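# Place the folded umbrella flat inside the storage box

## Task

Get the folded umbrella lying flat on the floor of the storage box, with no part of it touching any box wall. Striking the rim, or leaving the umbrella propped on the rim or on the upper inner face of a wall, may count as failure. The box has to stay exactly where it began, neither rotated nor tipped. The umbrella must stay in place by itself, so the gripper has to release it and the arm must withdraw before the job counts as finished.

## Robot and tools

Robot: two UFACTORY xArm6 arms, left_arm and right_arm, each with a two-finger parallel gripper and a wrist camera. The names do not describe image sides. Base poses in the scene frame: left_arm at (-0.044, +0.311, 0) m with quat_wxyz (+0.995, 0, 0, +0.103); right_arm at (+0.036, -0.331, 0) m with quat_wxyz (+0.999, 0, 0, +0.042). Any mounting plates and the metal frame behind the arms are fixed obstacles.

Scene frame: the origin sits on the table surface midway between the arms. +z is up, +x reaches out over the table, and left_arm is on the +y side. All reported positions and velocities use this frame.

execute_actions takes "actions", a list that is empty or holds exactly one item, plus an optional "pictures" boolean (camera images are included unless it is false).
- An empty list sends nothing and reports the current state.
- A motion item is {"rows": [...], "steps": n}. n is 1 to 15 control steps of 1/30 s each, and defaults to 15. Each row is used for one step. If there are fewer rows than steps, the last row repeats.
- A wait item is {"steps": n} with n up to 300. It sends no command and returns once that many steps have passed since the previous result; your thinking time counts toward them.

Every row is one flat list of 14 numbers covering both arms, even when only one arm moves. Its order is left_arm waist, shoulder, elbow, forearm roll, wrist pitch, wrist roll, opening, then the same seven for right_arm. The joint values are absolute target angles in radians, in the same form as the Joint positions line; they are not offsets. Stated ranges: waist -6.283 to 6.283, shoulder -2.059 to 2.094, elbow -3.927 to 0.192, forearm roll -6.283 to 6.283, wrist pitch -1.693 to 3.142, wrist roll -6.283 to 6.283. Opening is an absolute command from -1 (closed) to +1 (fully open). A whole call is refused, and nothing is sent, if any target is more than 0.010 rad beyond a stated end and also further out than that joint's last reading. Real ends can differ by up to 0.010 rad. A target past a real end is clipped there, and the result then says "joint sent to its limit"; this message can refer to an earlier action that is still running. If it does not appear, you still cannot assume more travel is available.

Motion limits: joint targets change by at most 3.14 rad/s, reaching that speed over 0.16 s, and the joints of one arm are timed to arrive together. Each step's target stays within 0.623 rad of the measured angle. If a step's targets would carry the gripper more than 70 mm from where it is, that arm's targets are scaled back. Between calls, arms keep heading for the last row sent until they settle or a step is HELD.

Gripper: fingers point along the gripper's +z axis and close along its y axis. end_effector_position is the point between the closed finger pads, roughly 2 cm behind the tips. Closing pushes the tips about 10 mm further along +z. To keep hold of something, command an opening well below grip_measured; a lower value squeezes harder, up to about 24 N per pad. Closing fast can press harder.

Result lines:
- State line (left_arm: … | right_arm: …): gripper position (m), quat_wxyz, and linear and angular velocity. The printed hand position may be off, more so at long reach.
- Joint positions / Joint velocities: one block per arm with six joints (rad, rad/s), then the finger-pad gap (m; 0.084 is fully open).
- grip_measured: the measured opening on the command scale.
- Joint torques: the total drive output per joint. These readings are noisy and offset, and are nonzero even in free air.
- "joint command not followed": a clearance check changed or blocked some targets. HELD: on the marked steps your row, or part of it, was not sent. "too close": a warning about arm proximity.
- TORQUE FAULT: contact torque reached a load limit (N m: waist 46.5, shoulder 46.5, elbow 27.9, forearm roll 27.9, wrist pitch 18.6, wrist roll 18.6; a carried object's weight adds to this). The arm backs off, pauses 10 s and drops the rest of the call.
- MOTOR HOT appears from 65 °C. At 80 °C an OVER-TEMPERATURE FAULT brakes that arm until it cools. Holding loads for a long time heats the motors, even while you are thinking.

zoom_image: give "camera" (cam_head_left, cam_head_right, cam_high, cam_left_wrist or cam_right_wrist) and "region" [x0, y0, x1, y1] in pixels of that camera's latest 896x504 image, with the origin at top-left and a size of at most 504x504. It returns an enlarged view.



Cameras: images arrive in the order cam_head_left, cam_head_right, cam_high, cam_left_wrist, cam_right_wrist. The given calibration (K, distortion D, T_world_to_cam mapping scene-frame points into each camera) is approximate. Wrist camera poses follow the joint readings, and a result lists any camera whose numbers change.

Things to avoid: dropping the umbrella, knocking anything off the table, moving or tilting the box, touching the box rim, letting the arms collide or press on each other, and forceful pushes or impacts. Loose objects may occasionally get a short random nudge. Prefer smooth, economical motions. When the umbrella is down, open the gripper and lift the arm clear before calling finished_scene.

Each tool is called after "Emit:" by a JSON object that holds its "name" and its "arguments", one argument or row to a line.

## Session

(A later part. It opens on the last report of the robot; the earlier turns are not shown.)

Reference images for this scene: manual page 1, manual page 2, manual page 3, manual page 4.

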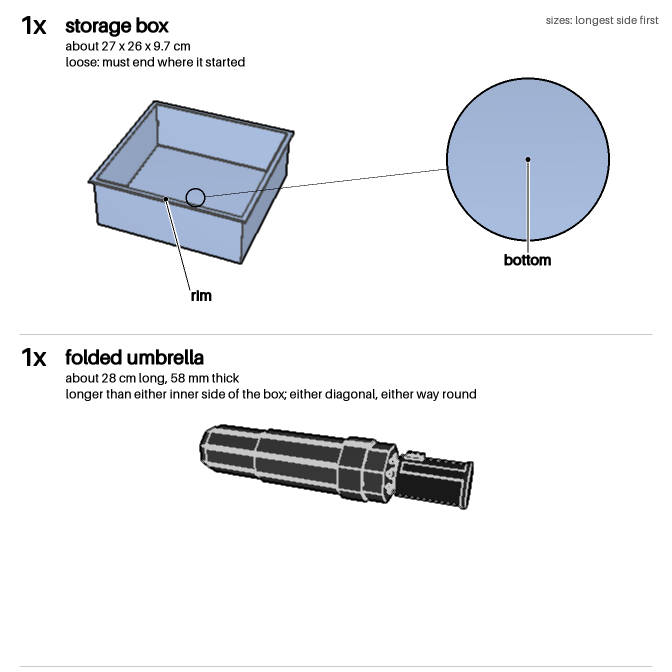

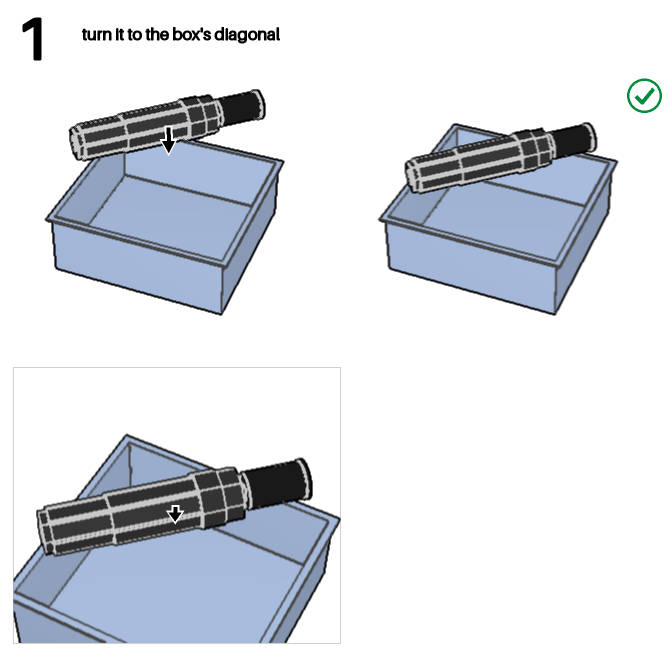

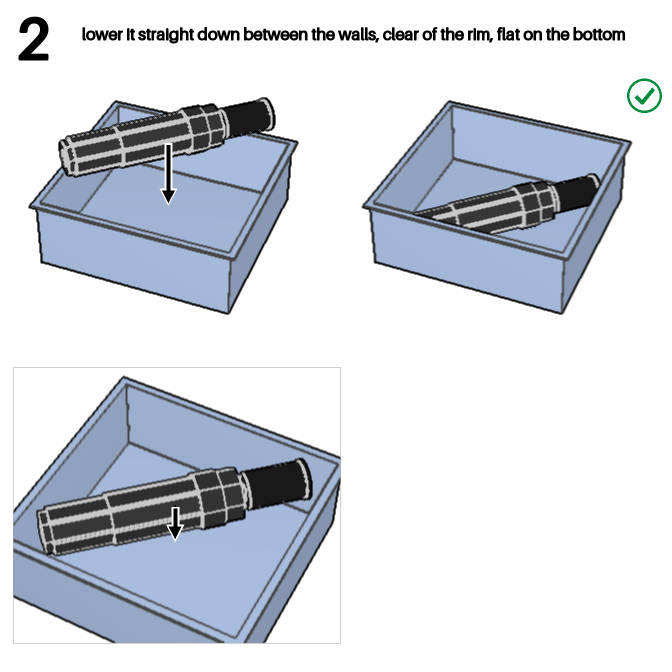

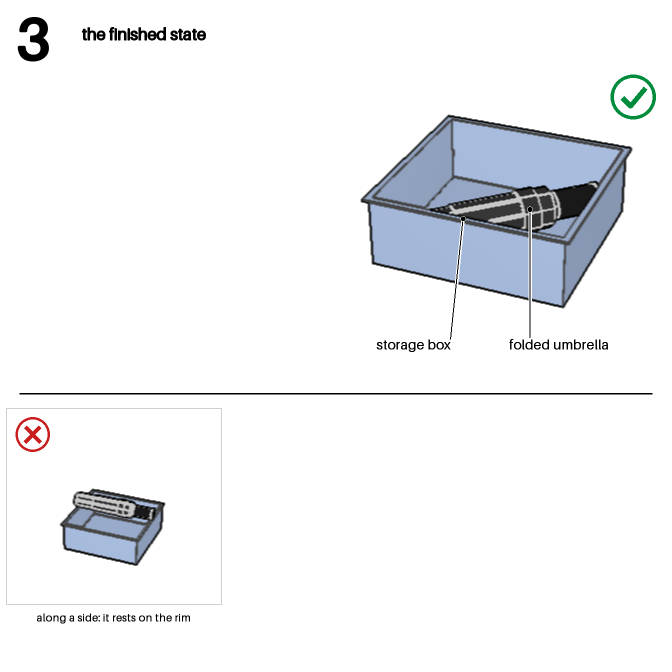

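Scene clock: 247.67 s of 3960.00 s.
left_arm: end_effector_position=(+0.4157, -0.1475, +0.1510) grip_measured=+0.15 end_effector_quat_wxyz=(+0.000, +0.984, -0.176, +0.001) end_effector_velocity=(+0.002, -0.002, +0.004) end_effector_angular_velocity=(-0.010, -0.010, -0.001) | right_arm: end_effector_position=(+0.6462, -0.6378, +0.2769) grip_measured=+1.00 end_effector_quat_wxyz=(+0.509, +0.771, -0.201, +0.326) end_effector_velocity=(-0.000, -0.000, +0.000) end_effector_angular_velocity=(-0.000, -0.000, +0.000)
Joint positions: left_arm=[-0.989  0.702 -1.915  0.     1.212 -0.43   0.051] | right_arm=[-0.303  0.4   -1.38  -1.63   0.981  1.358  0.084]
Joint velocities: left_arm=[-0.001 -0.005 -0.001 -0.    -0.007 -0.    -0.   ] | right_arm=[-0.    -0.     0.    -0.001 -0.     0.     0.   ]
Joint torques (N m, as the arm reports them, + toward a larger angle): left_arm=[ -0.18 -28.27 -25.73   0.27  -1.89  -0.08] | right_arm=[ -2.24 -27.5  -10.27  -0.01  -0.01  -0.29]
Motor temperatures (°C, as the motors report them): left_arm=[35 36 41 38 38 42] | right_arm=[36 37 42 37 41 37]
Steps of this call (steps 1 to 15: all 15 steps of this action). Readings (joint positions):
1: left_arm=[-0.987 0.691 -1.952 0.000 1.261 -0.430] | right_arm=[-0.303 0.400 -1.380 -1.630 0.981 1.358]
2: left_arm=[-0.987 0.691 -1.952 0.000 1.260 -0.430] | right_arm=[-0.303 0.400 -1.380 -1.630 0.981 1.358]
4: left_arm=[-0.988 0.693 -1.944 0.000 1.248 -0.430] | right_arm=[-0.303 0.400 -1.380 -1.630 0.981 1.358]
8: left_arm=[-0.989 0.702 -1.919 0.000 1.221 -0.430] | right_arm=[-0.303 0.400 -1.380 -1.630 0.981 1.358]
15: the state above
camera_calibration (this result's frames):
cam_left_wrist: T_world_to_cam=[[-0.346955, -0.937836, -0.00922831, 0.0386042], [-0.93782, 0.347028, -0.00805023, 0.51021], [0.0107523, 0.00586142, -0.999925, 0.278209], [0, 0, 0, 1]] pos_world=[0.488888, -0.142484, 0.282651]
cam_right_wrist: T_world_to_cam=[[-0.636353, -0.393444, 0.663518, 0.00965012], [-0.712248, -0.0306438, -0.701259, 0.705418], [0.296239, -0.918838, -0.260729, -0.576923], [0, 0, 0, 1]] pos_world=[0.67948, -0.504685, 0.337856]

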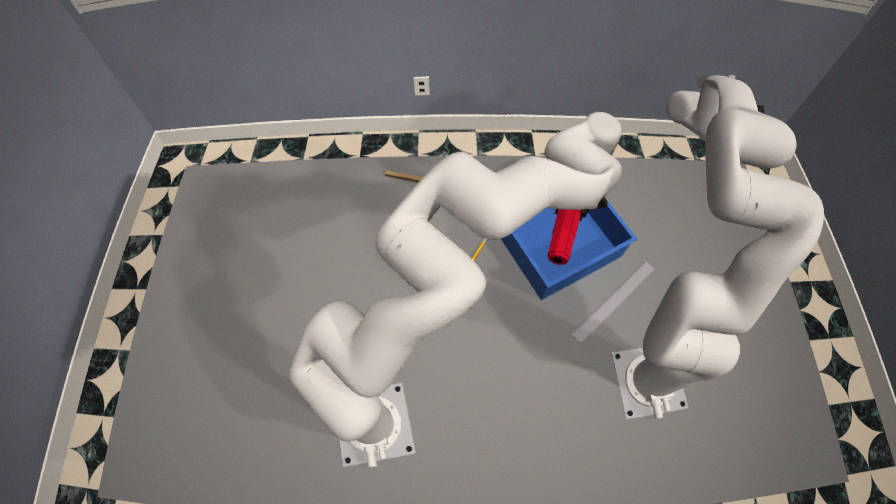

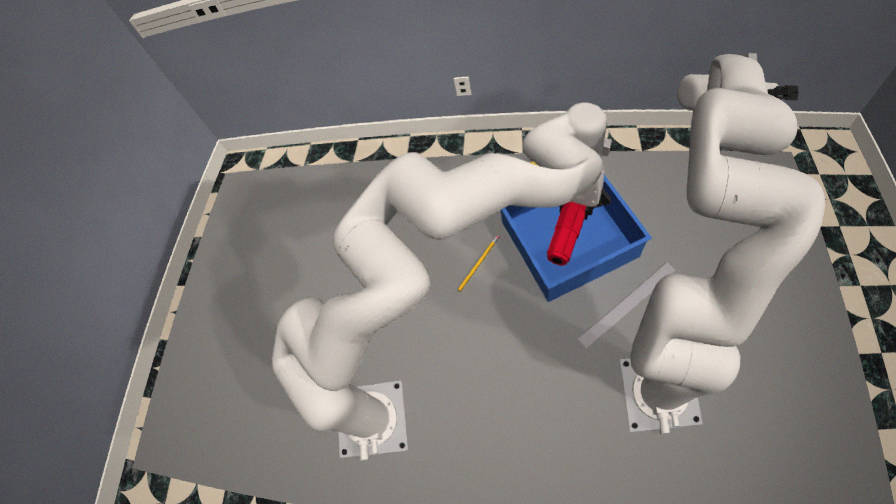

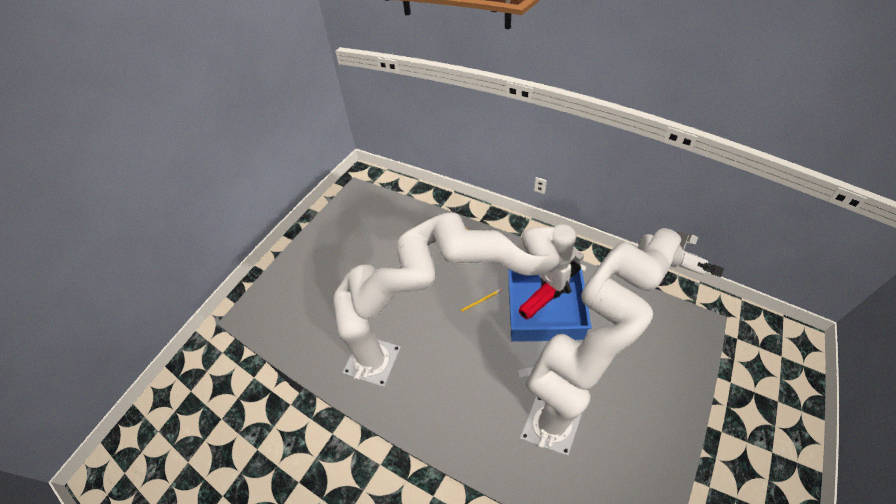

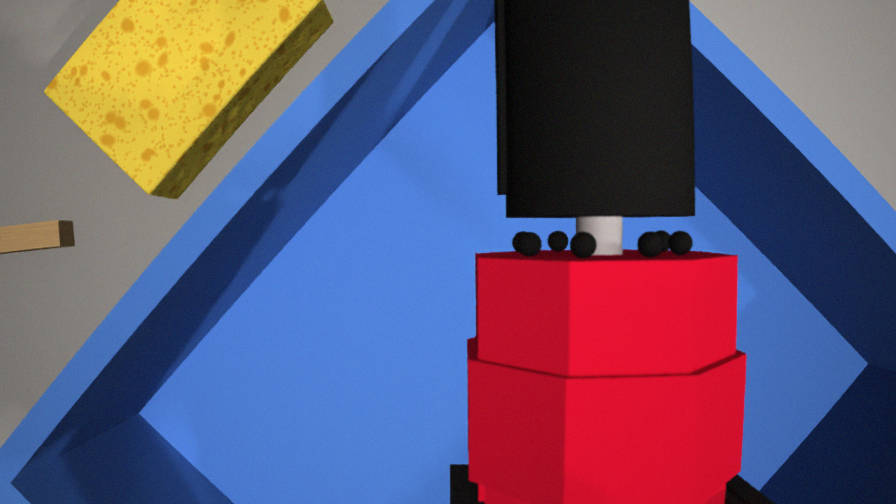

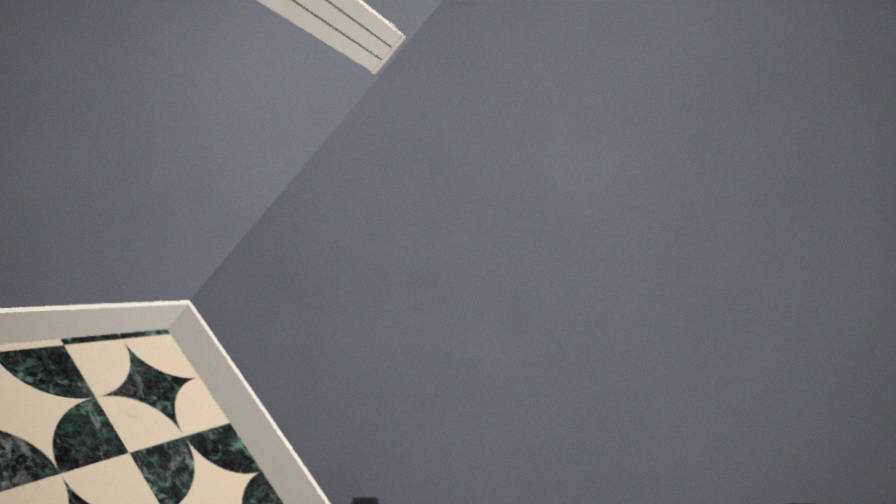

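Emit:
{"name": "execute_actions", "arguments": {
  "actions": []
}}

Scene clock: 263.17 s of 3960.00 s.
left_arm: end_effector_position=(+0.4153, -0.1473, +0.1500) grip_measured=+0.15 end_effector_quat_wxyz=(-0.000, +0.984, -0.176, -0.000) end_effector_velocity=(-0.000, +0.000, -0.000) end_effector_angular_velocity=(+0.001, +0.001, +0.000) | right_arm: end_effector_position=(+0.6462, -0.6378, +0.2769) grip_measured=+1.00 end_effector_quat_wxyz=(+0.509, +0.771, -0.201, +0.326) end_effector_velocity=(-0.000, +0.000, -0.001) end_effector_angular_velocity=(-0.000, +0.002, +0.000)
Joint positions: left_arm=[-0.989  0.703 -1.914  0.     1.211 -0.431  0.051] | right_arm=[-0.303  0.4   -1.38  -1.63   0.981  1.358  0.084]
Joint velocities: left_arm=[ 0.    -0.     0.001  0.     0.001 -0.    -0.   ] | right_arm=[ 0.     0.     0.001  0.     0.    -0.001  0.   ]
Joint torques (N m, as the arm reports them, + toward a larger angle): left_arm=[  0.1  -29.01 -26.34   0.37  -2.18  -0.01] | right_arm=[ -2.36 -27.54 -10.37   0.03   0.    -0.29]
Motor temperatures (°C, as the motors report them): left_arm=[35 36 41 38 38 42] | right_arm=[36 37 42 37 41 37]
Steps of this call (steps 1 to 15: the robot went on to your last target; steps 16 to 90: nothing new was sent; then 12.50 s passed at rest). Readings (joint positions):
1: left_arm=[-0.989 0.702 -1.915 0.000 1.211 -0.430] | right_arm=[-0.303 0.400 -1.380 -1.630 0.981 1.358]
2: left_arm=[-0.989 0.702 -1.915 -0.000 1.211 -0.430] | right_arm=[-0.303 0.400 -1.380 -1.630 0.981 1.358]
4: left_arm=[-0.989 0.703 -1.915 0.000 1.211 -0.430] | right_arm=[-0.303 0.400 -1.380 -1.630 0.981 1.358]
8: left_arm=[-0.989 0.703 -1.914 0.000 1.211 -0.430] | right_arm=[-0.303 0.400 -1.380 -1.630 0.981 1.358]
90: the state above
All arms were judged still, so your last target was given up. Only a new action makes them travel on or press farther. Fingers that are still opening or closing keep moving.
camera_calibration (this result's frames):
cam_left_wrist: T_world_to_cam=[[-0.347091, -0.937779, -0.00994452, 0.0388376], [-0.937783, 0.347161, -0.00648091, 0.50959], [0.00953001, 0.00707634, -0.99993, 0.277905], [0, 0, 0, 1]] pos_world=[0.488717, -0.142455, 0.281574]
cam_right_wrist: T_world_to_cam=[[-0.636354, -0.393444, 0.663518, 0.00965029], [-0.712248, -0.0306438, -0.701259, 0.705418], [0.296239, -0.918838, -0.260729, -0.576923], [0, 0, 0, 1]] pos_world=[0.67948, -0.504685, 0.337856]

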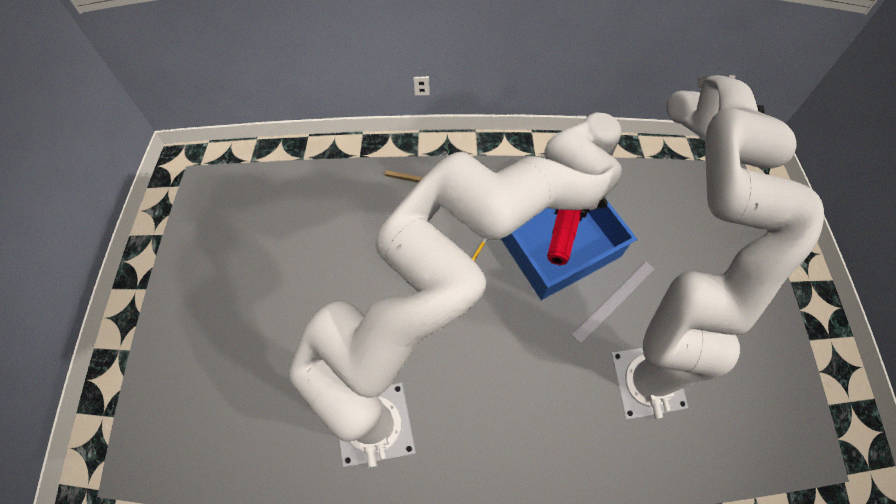

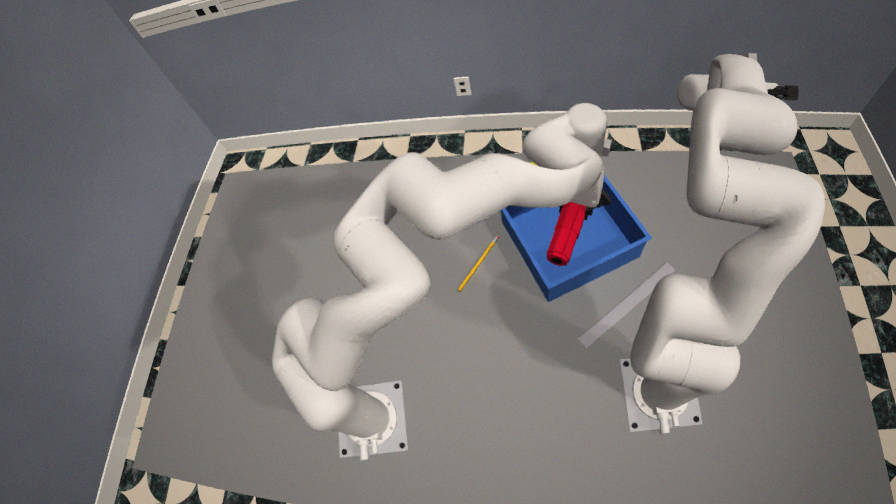

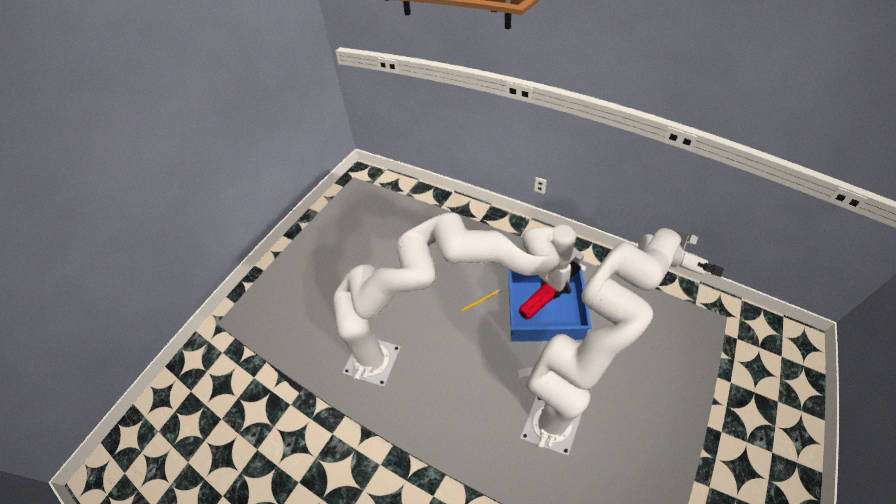

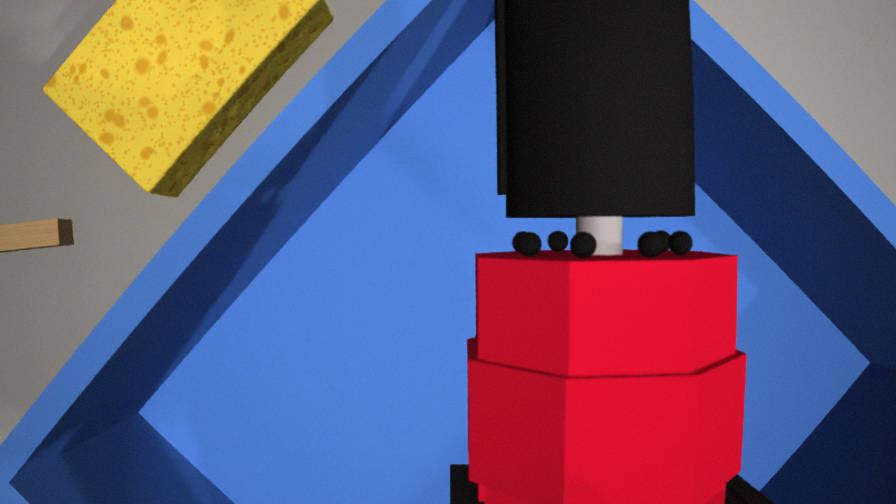

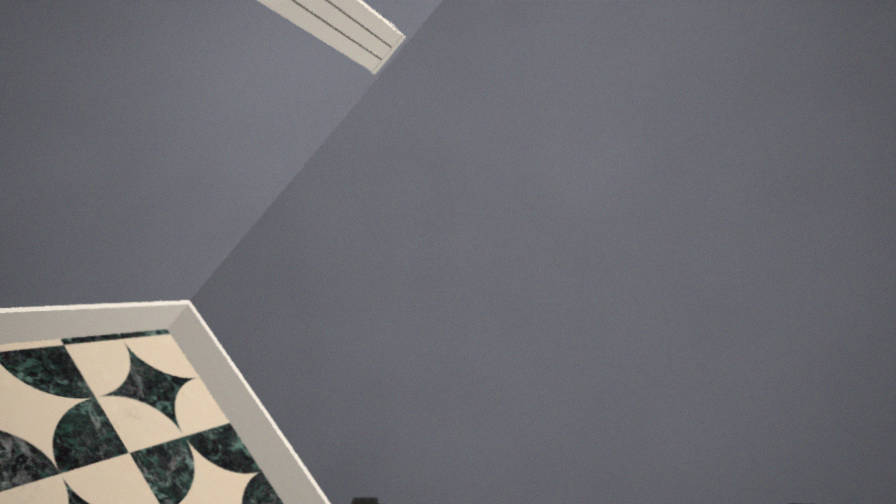

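Emit:
{"name": "show_instructions", "arguments": {

}}

Emit:
{"name": "zoom_image", "arguments": {
  "camera": "cam_left_wrist",
  "region": [0, 252, 448, 504]
}}

Emit:
{"name": "zoom_image", "arguments": {
  "camera": "cam_left_wrist",
  "region": [596, 252, 896, 504]
}}

Emit:
{"name": "zoom_image", "arguments": {
  "camera": "cam_left_wrist",
  "region": [300, 0, 748, 252]
}}

Reference images for this scene: manual page 1, manual page 2, manual page 3, manual page 4.

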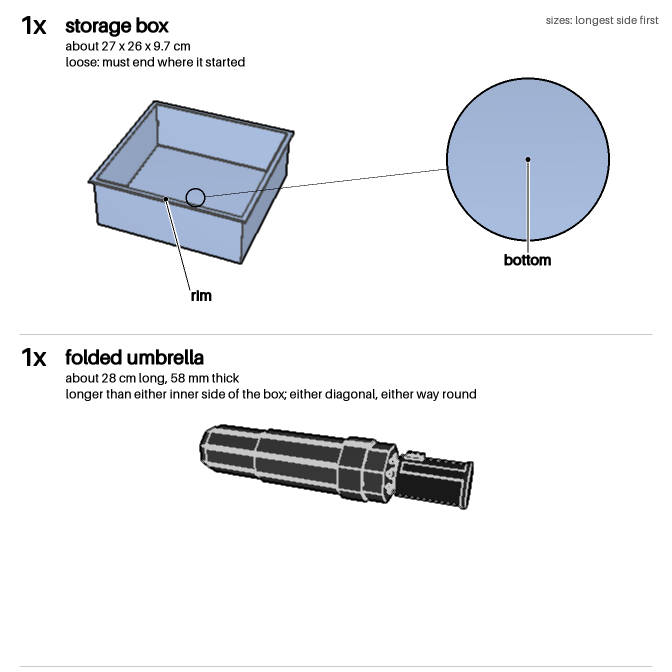

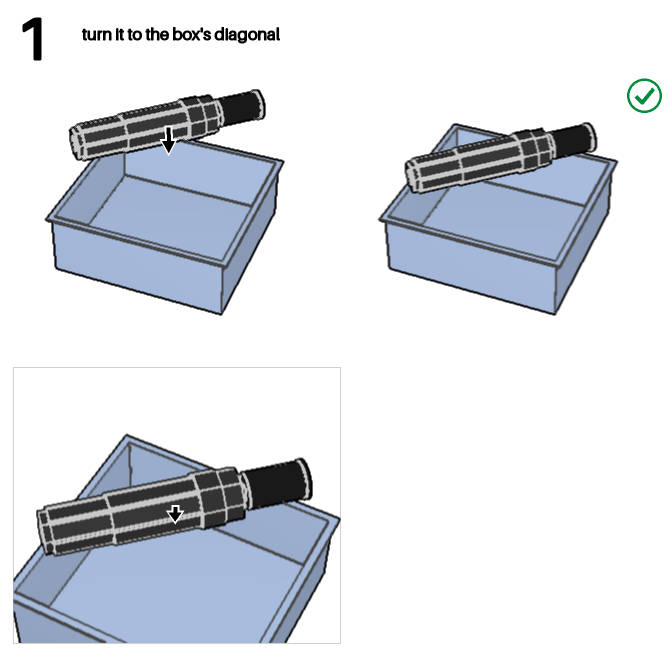

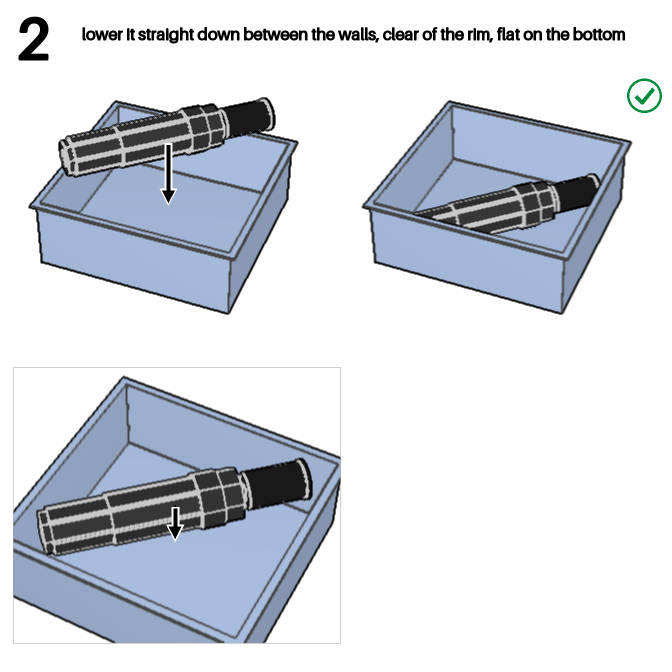

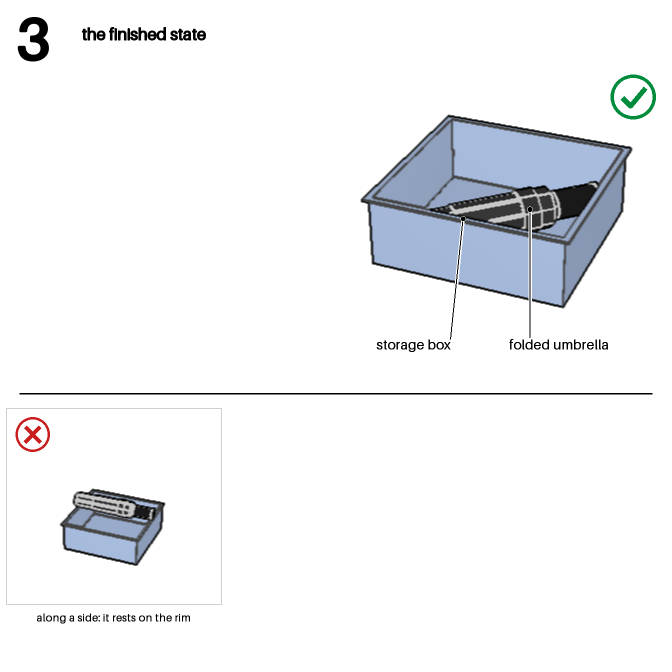

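Region (0, 252, 448, 504) of cam_left_wrist's 896x504 image, scaled by 1.125, with more detail than that image has; it fills the top 284 rows of this view, and the rest is white.

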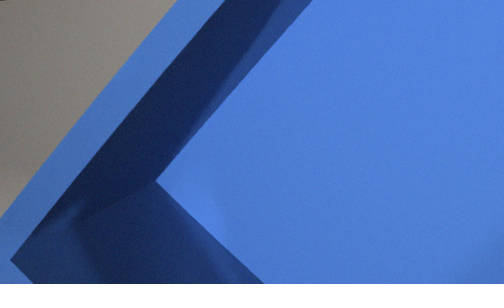

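Region (596, 252, 896, 504) of cam_left_wrist's 896x504 image, scaled by 1.680, with more detail than that image has; it fills the top 423 rows of this view, and the rest is white.

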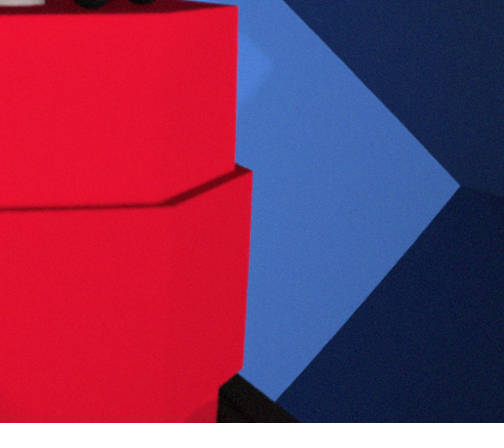

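Region (300, 0, 748, 252) of cam_left_wrist's 896x504 image, scaled by 1.125, with more detail than that image has; it fills the top 284 rows of this view, and the rest is white.

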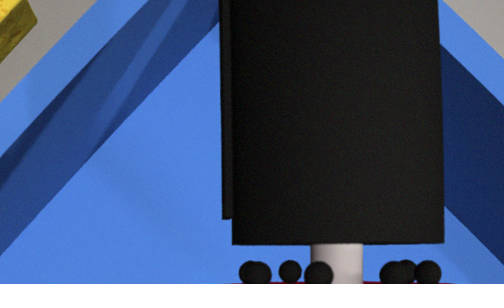

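Emit:
{"name": "zoom_image", "arguments": {
  "camera": "cam_left_wrist",
  "region": [660, 0, 896, 260]
}}

Emit:
{"name": "zoom_image", "arguments": {
  "camera": "cam_left_wrist",
  "region": [250, 0, 520, 200]
}}

Region (660, 0, 896, 260) of cam_left_wrist's 896x504 image, scaled by 1.938, with more detail than that image has; it fills the left 457 columns of this view, and the rest is white.

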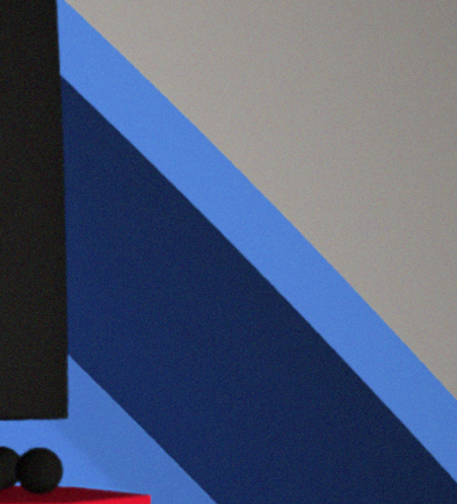

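Region (250, 0, 520, 200) of cam_left_wrist's 896x504 image, scaled by 1.867, with more detail than that image has; it fills the top 373 rows of this view, and the rest is white.

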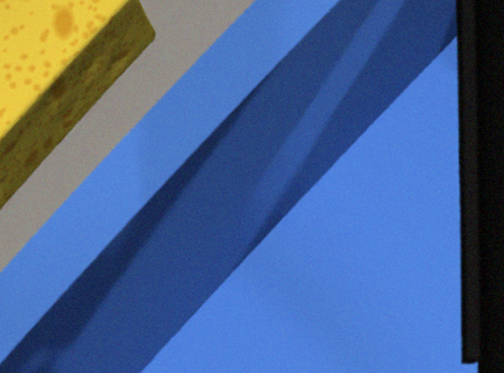

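Emit:
{"name": "execute_actions", "arguments": {
  "actions": [
    {"rows":[
[-0.9887,0.7044,-1.9118,0,1.2075,-0.4298,-0.5,-0.303,0.4,-1.38,-1.63,0.981,1.358,1],
[-0.9881,0.7056,-1.9093,0,1.2037,-0.4292,-0.5,-0.303,0.4,-1.38,-1.63,0.981,1.358,1],
[-0.9874,0.7069,-1.9068,0,1.2000,-0.4285,-0.5,-0.303,0.4,-1.38,-1.63,0.981,1.358,1],
[-0.9867,0.7082,-1.9043,0,1.1962,-0.4278,-0.5,-0.303,0.4,-1.38,-1.63,0.981,1.358,1],
[-0.9861,0.7095,-1.9018,0,1.1924,-0.4272,-0.5,-0.303,0.4,-1.38,-1.63,0.981,1.358,1],
[-0.9854,0.7107,-1.8993,0,1.1886,-0.4265,-0.5,-0.303,0.4,-1.38,-1.63,0.981,1.358,1],
[-0.9847,0.7120,-1.8968,0,1.1848,-0.4258,-0.5,-0.303,0.4,-1.38,-1.63,0.981,1.358,1],
[-0.9841,0.7133,-1.8943,0,1.1810,-0.4252,-0.5,-0.303,0.4,-1.38,-1.63,0.981,1.358,1],
[-0.9834,0.7146,-1.8918,0,1.1773,-0.4245,-0.5,-0.303,0.4,-1.38,-1.63,0.981,1.358,1],
[-0.9828,0.7158,-1.8893,0,1.1735,-0.4239,-0.5,-0.303,0.4,-1.38,-1.63,0.981,1.358,1]
],"steps":15}
  ]
}}

Emit:
{"name": "execute_actions", "arguments": {
  "actions": [
    {"steps":8}
  ]
}}

Scene clock: 383.67 s of 3960.00 s.
left_arm: end_effector_position=(+0.4182, -0.1443, +0.1342) grip_measured=+0.15 end_effector_quat_wxyz=(-0.000, +0.984, -0.176, -0.001) end_effector_velocity=(+0.003, +0.000, -0.007) end_effector_angular_velocity=(-0.005, -0.006, -0.002) | right_arm: end_effector_position=(+0.6462, -0.6378, +0.2769) grip_measured=+1.00 end_effector_quat_wxyz=(+0.509, +0.771, -0.201, +0.326) end_effector_velocity=(+0.000, +0.000, -0.000) end_effector_angular_velocity=(+0.000, -0.001, -0.000)
Joint positions: left_arm=[-0.983  0.716 -1.89   0.     1.176 -0.424  0.051] | right_arm=[-0.303  0.4   -1.38  -1.63   0.981  1.358  0.084]
Joint velocities: left_arm=[ 0.003  0.006  0.013  0.001 -0.027  0.005  0.   ] | right_arm=[ 0.     0.001 -0.001 -0.     0.     0.001  0.   ]
Joint torques (N m, as the arm reports them, + toward a larger angle): left_arm=[  0.03 -29.67 -26.97   0.45  -2.3   -0.01] | right_arm=[ -2.2  -27.48 -10.34  -0.04   0.03  -0.27]
Motor temperatures (°C, as the motors report them): left_arm=[35 37 42 38 38 42] | right_arm=[36 37 42 37 41 37]
Steps of this call (steps 1 to 90: nothing new was sent; then 117.00 s passed at rest; steps 91 to 105: all 15 steps of this action). Readings (joint positions):
91: left_arm=[-0.989 0.703 -1.914 -0.000 1.211 -0.430] | right_arm=[-0.303 0.400 -1.380 -1.630 0.981 1.358]
92: left_arm=[-0.989 0.703 -1.914 -0.000 1.211 -0.430] | right_arm=[-0.303 0.400 -1.380 -1.630 0.981 1.358]
94: left_arm=[-0.989 0.704 -1.912 -0.000 1.207 -0.430] | right_arm=[-0.303 0.400 -1.380 -1.630 0.981 1.358]
98: left_arm=[-0.986 0.709 -1.903 0.000 1.195 -0.428] | right_arm=[-0.303 0.400 -1.380 -1.630 0.981 1.358]
105: the state above
camera_calibration (this result's frames):
cam_left_wrist: T_world_to_cam=[[-0.346936, -0.93783, -0.010519, 0.0425095], [-0.93785, 0.347002, -0.00524845, 0.511007], [0.00857228, 0.00804439, -0.999931, 0.262593], [0, 0, 0, 1]] pos_world=[0.491745, -0.139566, 0.265704]
cam_right_wrist: T_world_to_cam=[[-0.636353, -0.393444, 0.663518, 0.00965006], [-0.712248, -0.0306437, -0.701259, 0.705418], [0.296239, -0.918838, -0.26073, -0.576923], [0, 0, 0, 1]] pos_world=[0.67948, -0.504685, 0.337856]

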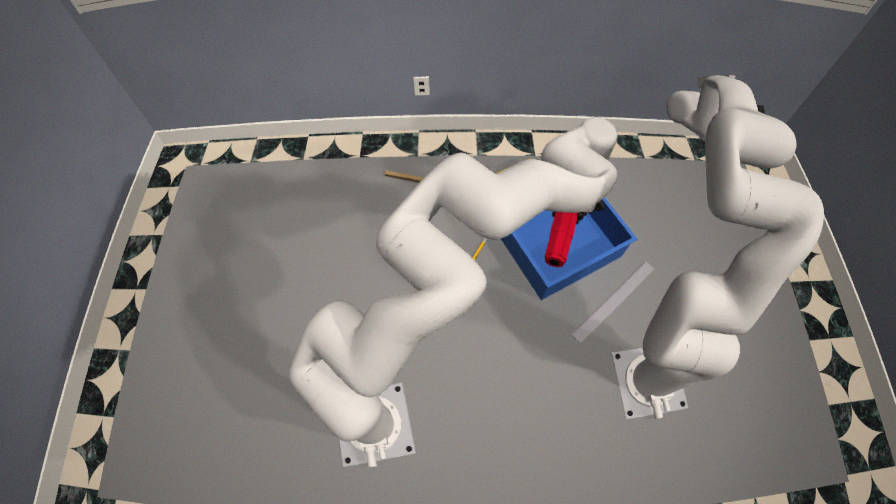

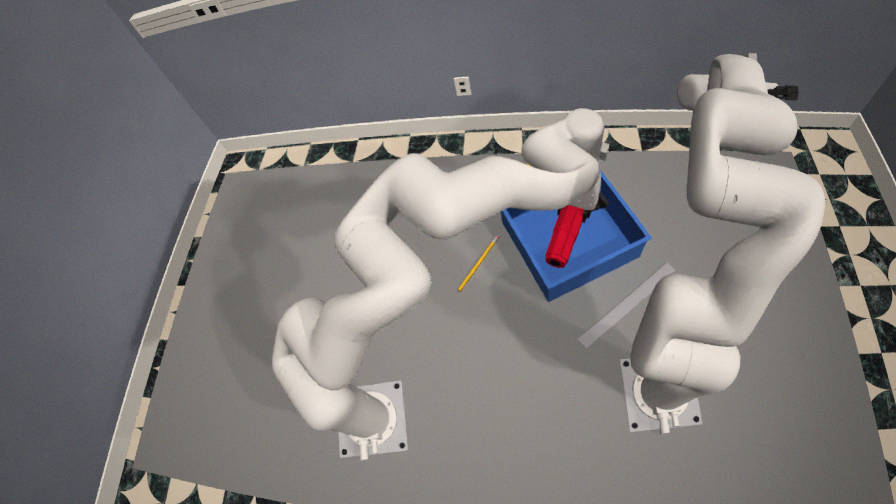

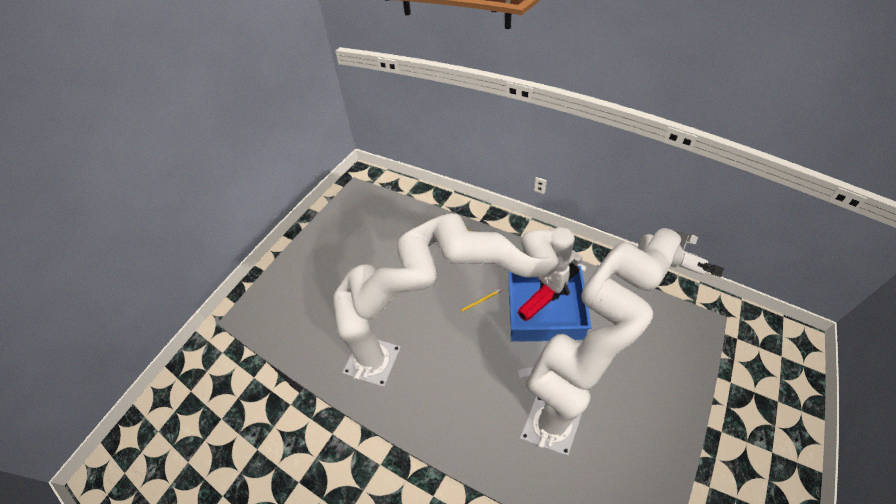

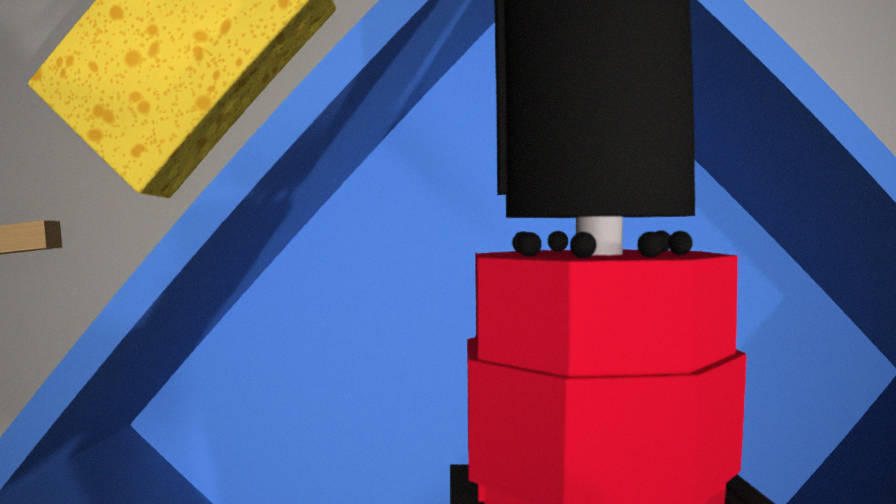

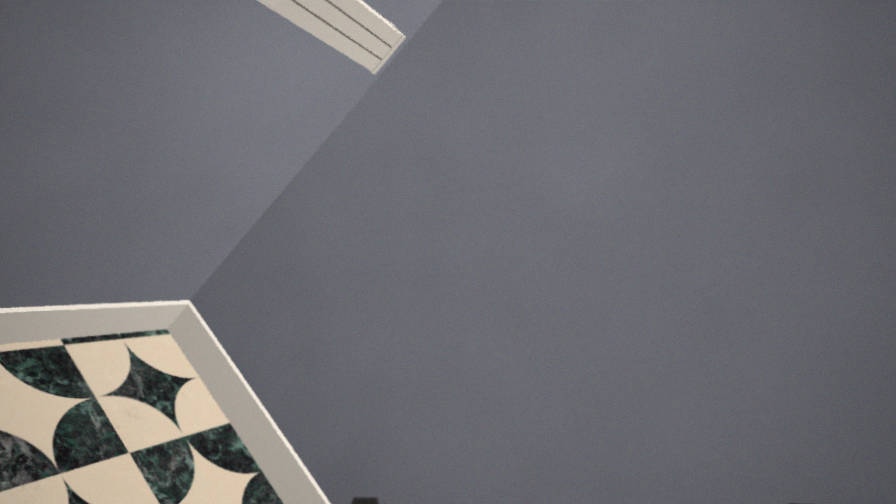

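Scene clock: 383.93 s of 3960.00 s.
left_arm: end_effector_position=(+0.4186, -0.1446, +0.1343) grip_measured=+0.15 end_effector_quat_wxyz=(+0.000, +0.984, -0.176, +0.000) end_effector_velocity=(-0.001, +0.001, -0.002) end_effector_angular_velocity=(+0.003, +0.003, +0.001) | right_arm: end_effector_position=(+0.6462, -0.6378, +0.2769) grip_measured=+1.00 end_effector_quat_wxyz=(+0.509, +0.771, -0.201, +0.326) end_effector_velocity=(-0.000, -0.001, -0.000) end_effector_angular_velocity=(-0.001, +0.002, -0.000)
Joint positions: left_arm=[-0.983  0.716 -1.89  -0.     1.174 -0.424  0.051] | right_arm=[-0.303  0.4   -1.38  -1.63   0.981  1.358  0.084]
Joint velocities: left_arm=[ 0.     0.001  0.003  0.    -0.001 -0.001 -0.   ] | right_arm=[-0.001  0.001 -0.    -0.001 -0.    -0.001  0.   ]
Joint torques (N m, as the arm reports them, + toward a larger angle): left_arm=[  0.07 -29.31 -26.21   0.26  -2.12   0.02] | right_arm=[ -2.27 -27.59 -10.32   0.05   0.    -0.26]
Motor temperatures (°C, as the motors report them): left_arm=[35 37 42 38 38 42] | right_arm=[36 37 42 37 41 37]
Steps of this call (steps 1 to 8: the robot went on to your last target). Readings (joint positions):
1: left_arm=[-0.983 0.716 -1.890 0.000 1.175 -0.424] | right_arm=[-0.303 0.400 -1.380 -1.630 0.981 1.358]
2: left_arm=[-0.983 0.716 -1.890 0.000 1.174 -0.424] | right_arm=[-0.303 0.400 -1.380 -1.630 0.981 1.358]
4: left_arm=[-0.983 0.716 -1.890 -0.000 1.174 -0.424] | right_arm=[-0.303 0.400 -1.380 -1.630 0.981 1.358]
8: the state above
camera_calibration (this result's frames):
cam_left_wrist: T_world_to_cam=[[-0.347131, -0.937766, -0.00970107, 0.0423744], [-0.937764, 0.347203, -0.00700659, 0.51165], [0.00993878, 0.00666511, -0.999928, 0.261958], [0, 0, 0, 1]] pos_world=[0.491913, -0.139655, 0.265935]
cam_right_wrist: T_world_to_cam=[[-0.636353, -0.393444, 0.663518, 0.00965027], [-0.712248, -0.0306439, -0.701259, 0.705418], [0.296239, -0.918838, -0.260729, -0.576923], [0, 0, 0, 1]] pos_world=[0.67948, -0.504685, 0.337856]

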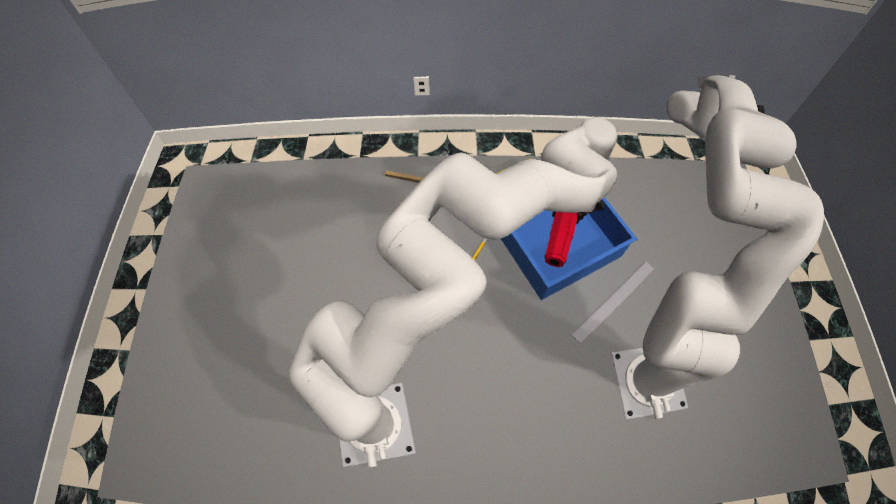

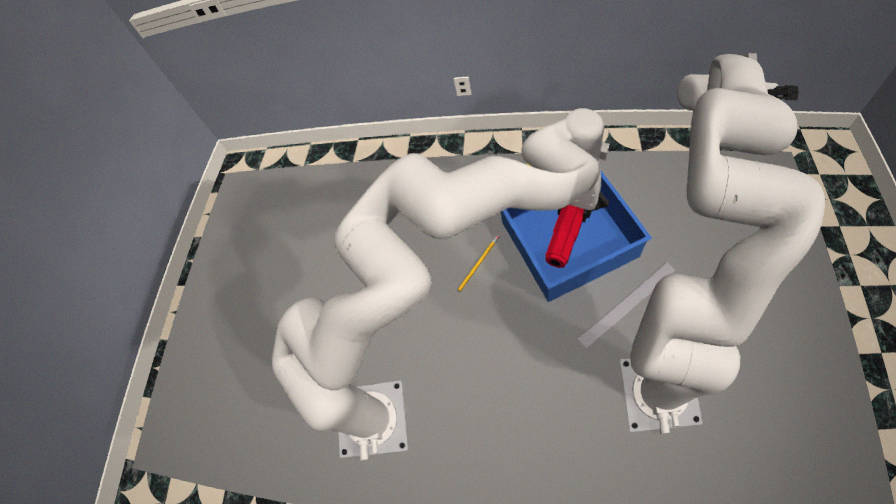

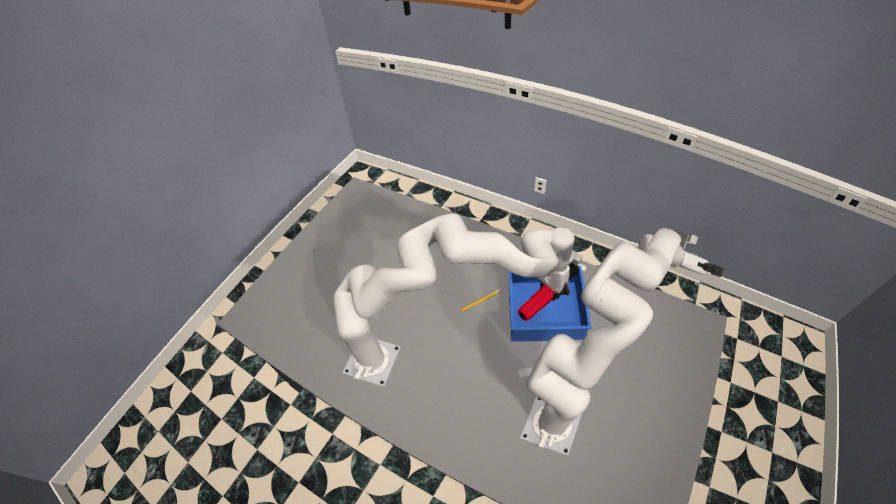

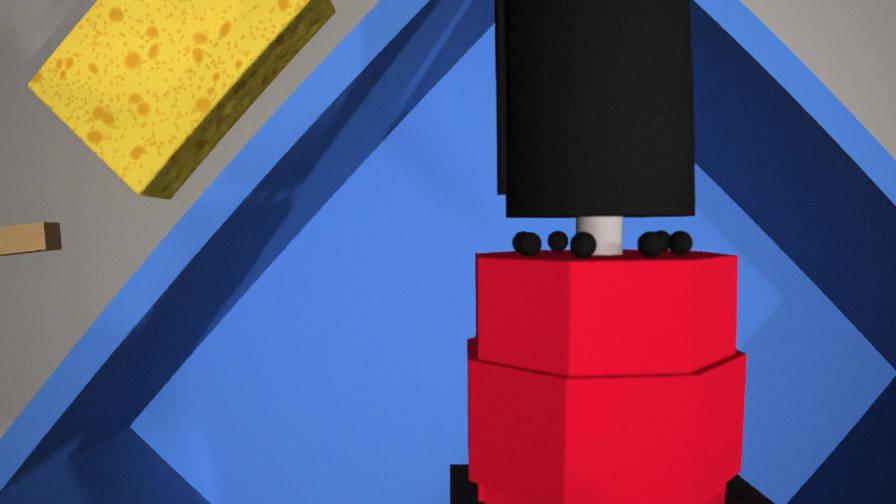

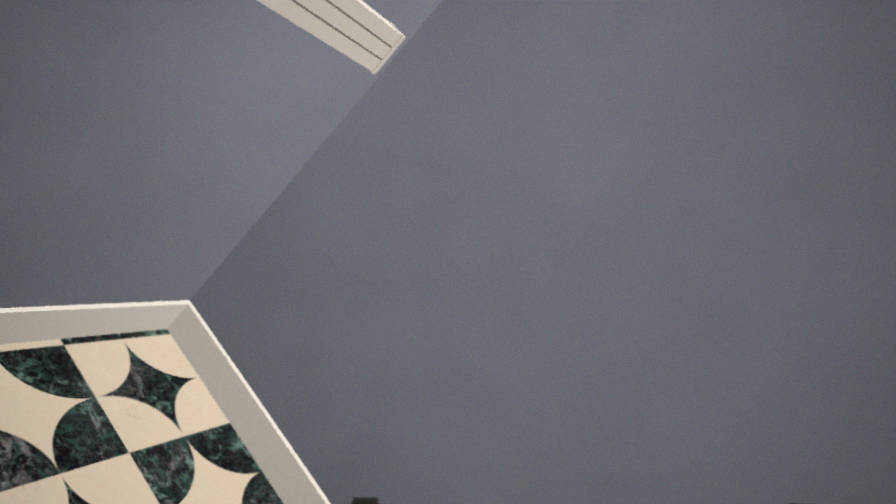

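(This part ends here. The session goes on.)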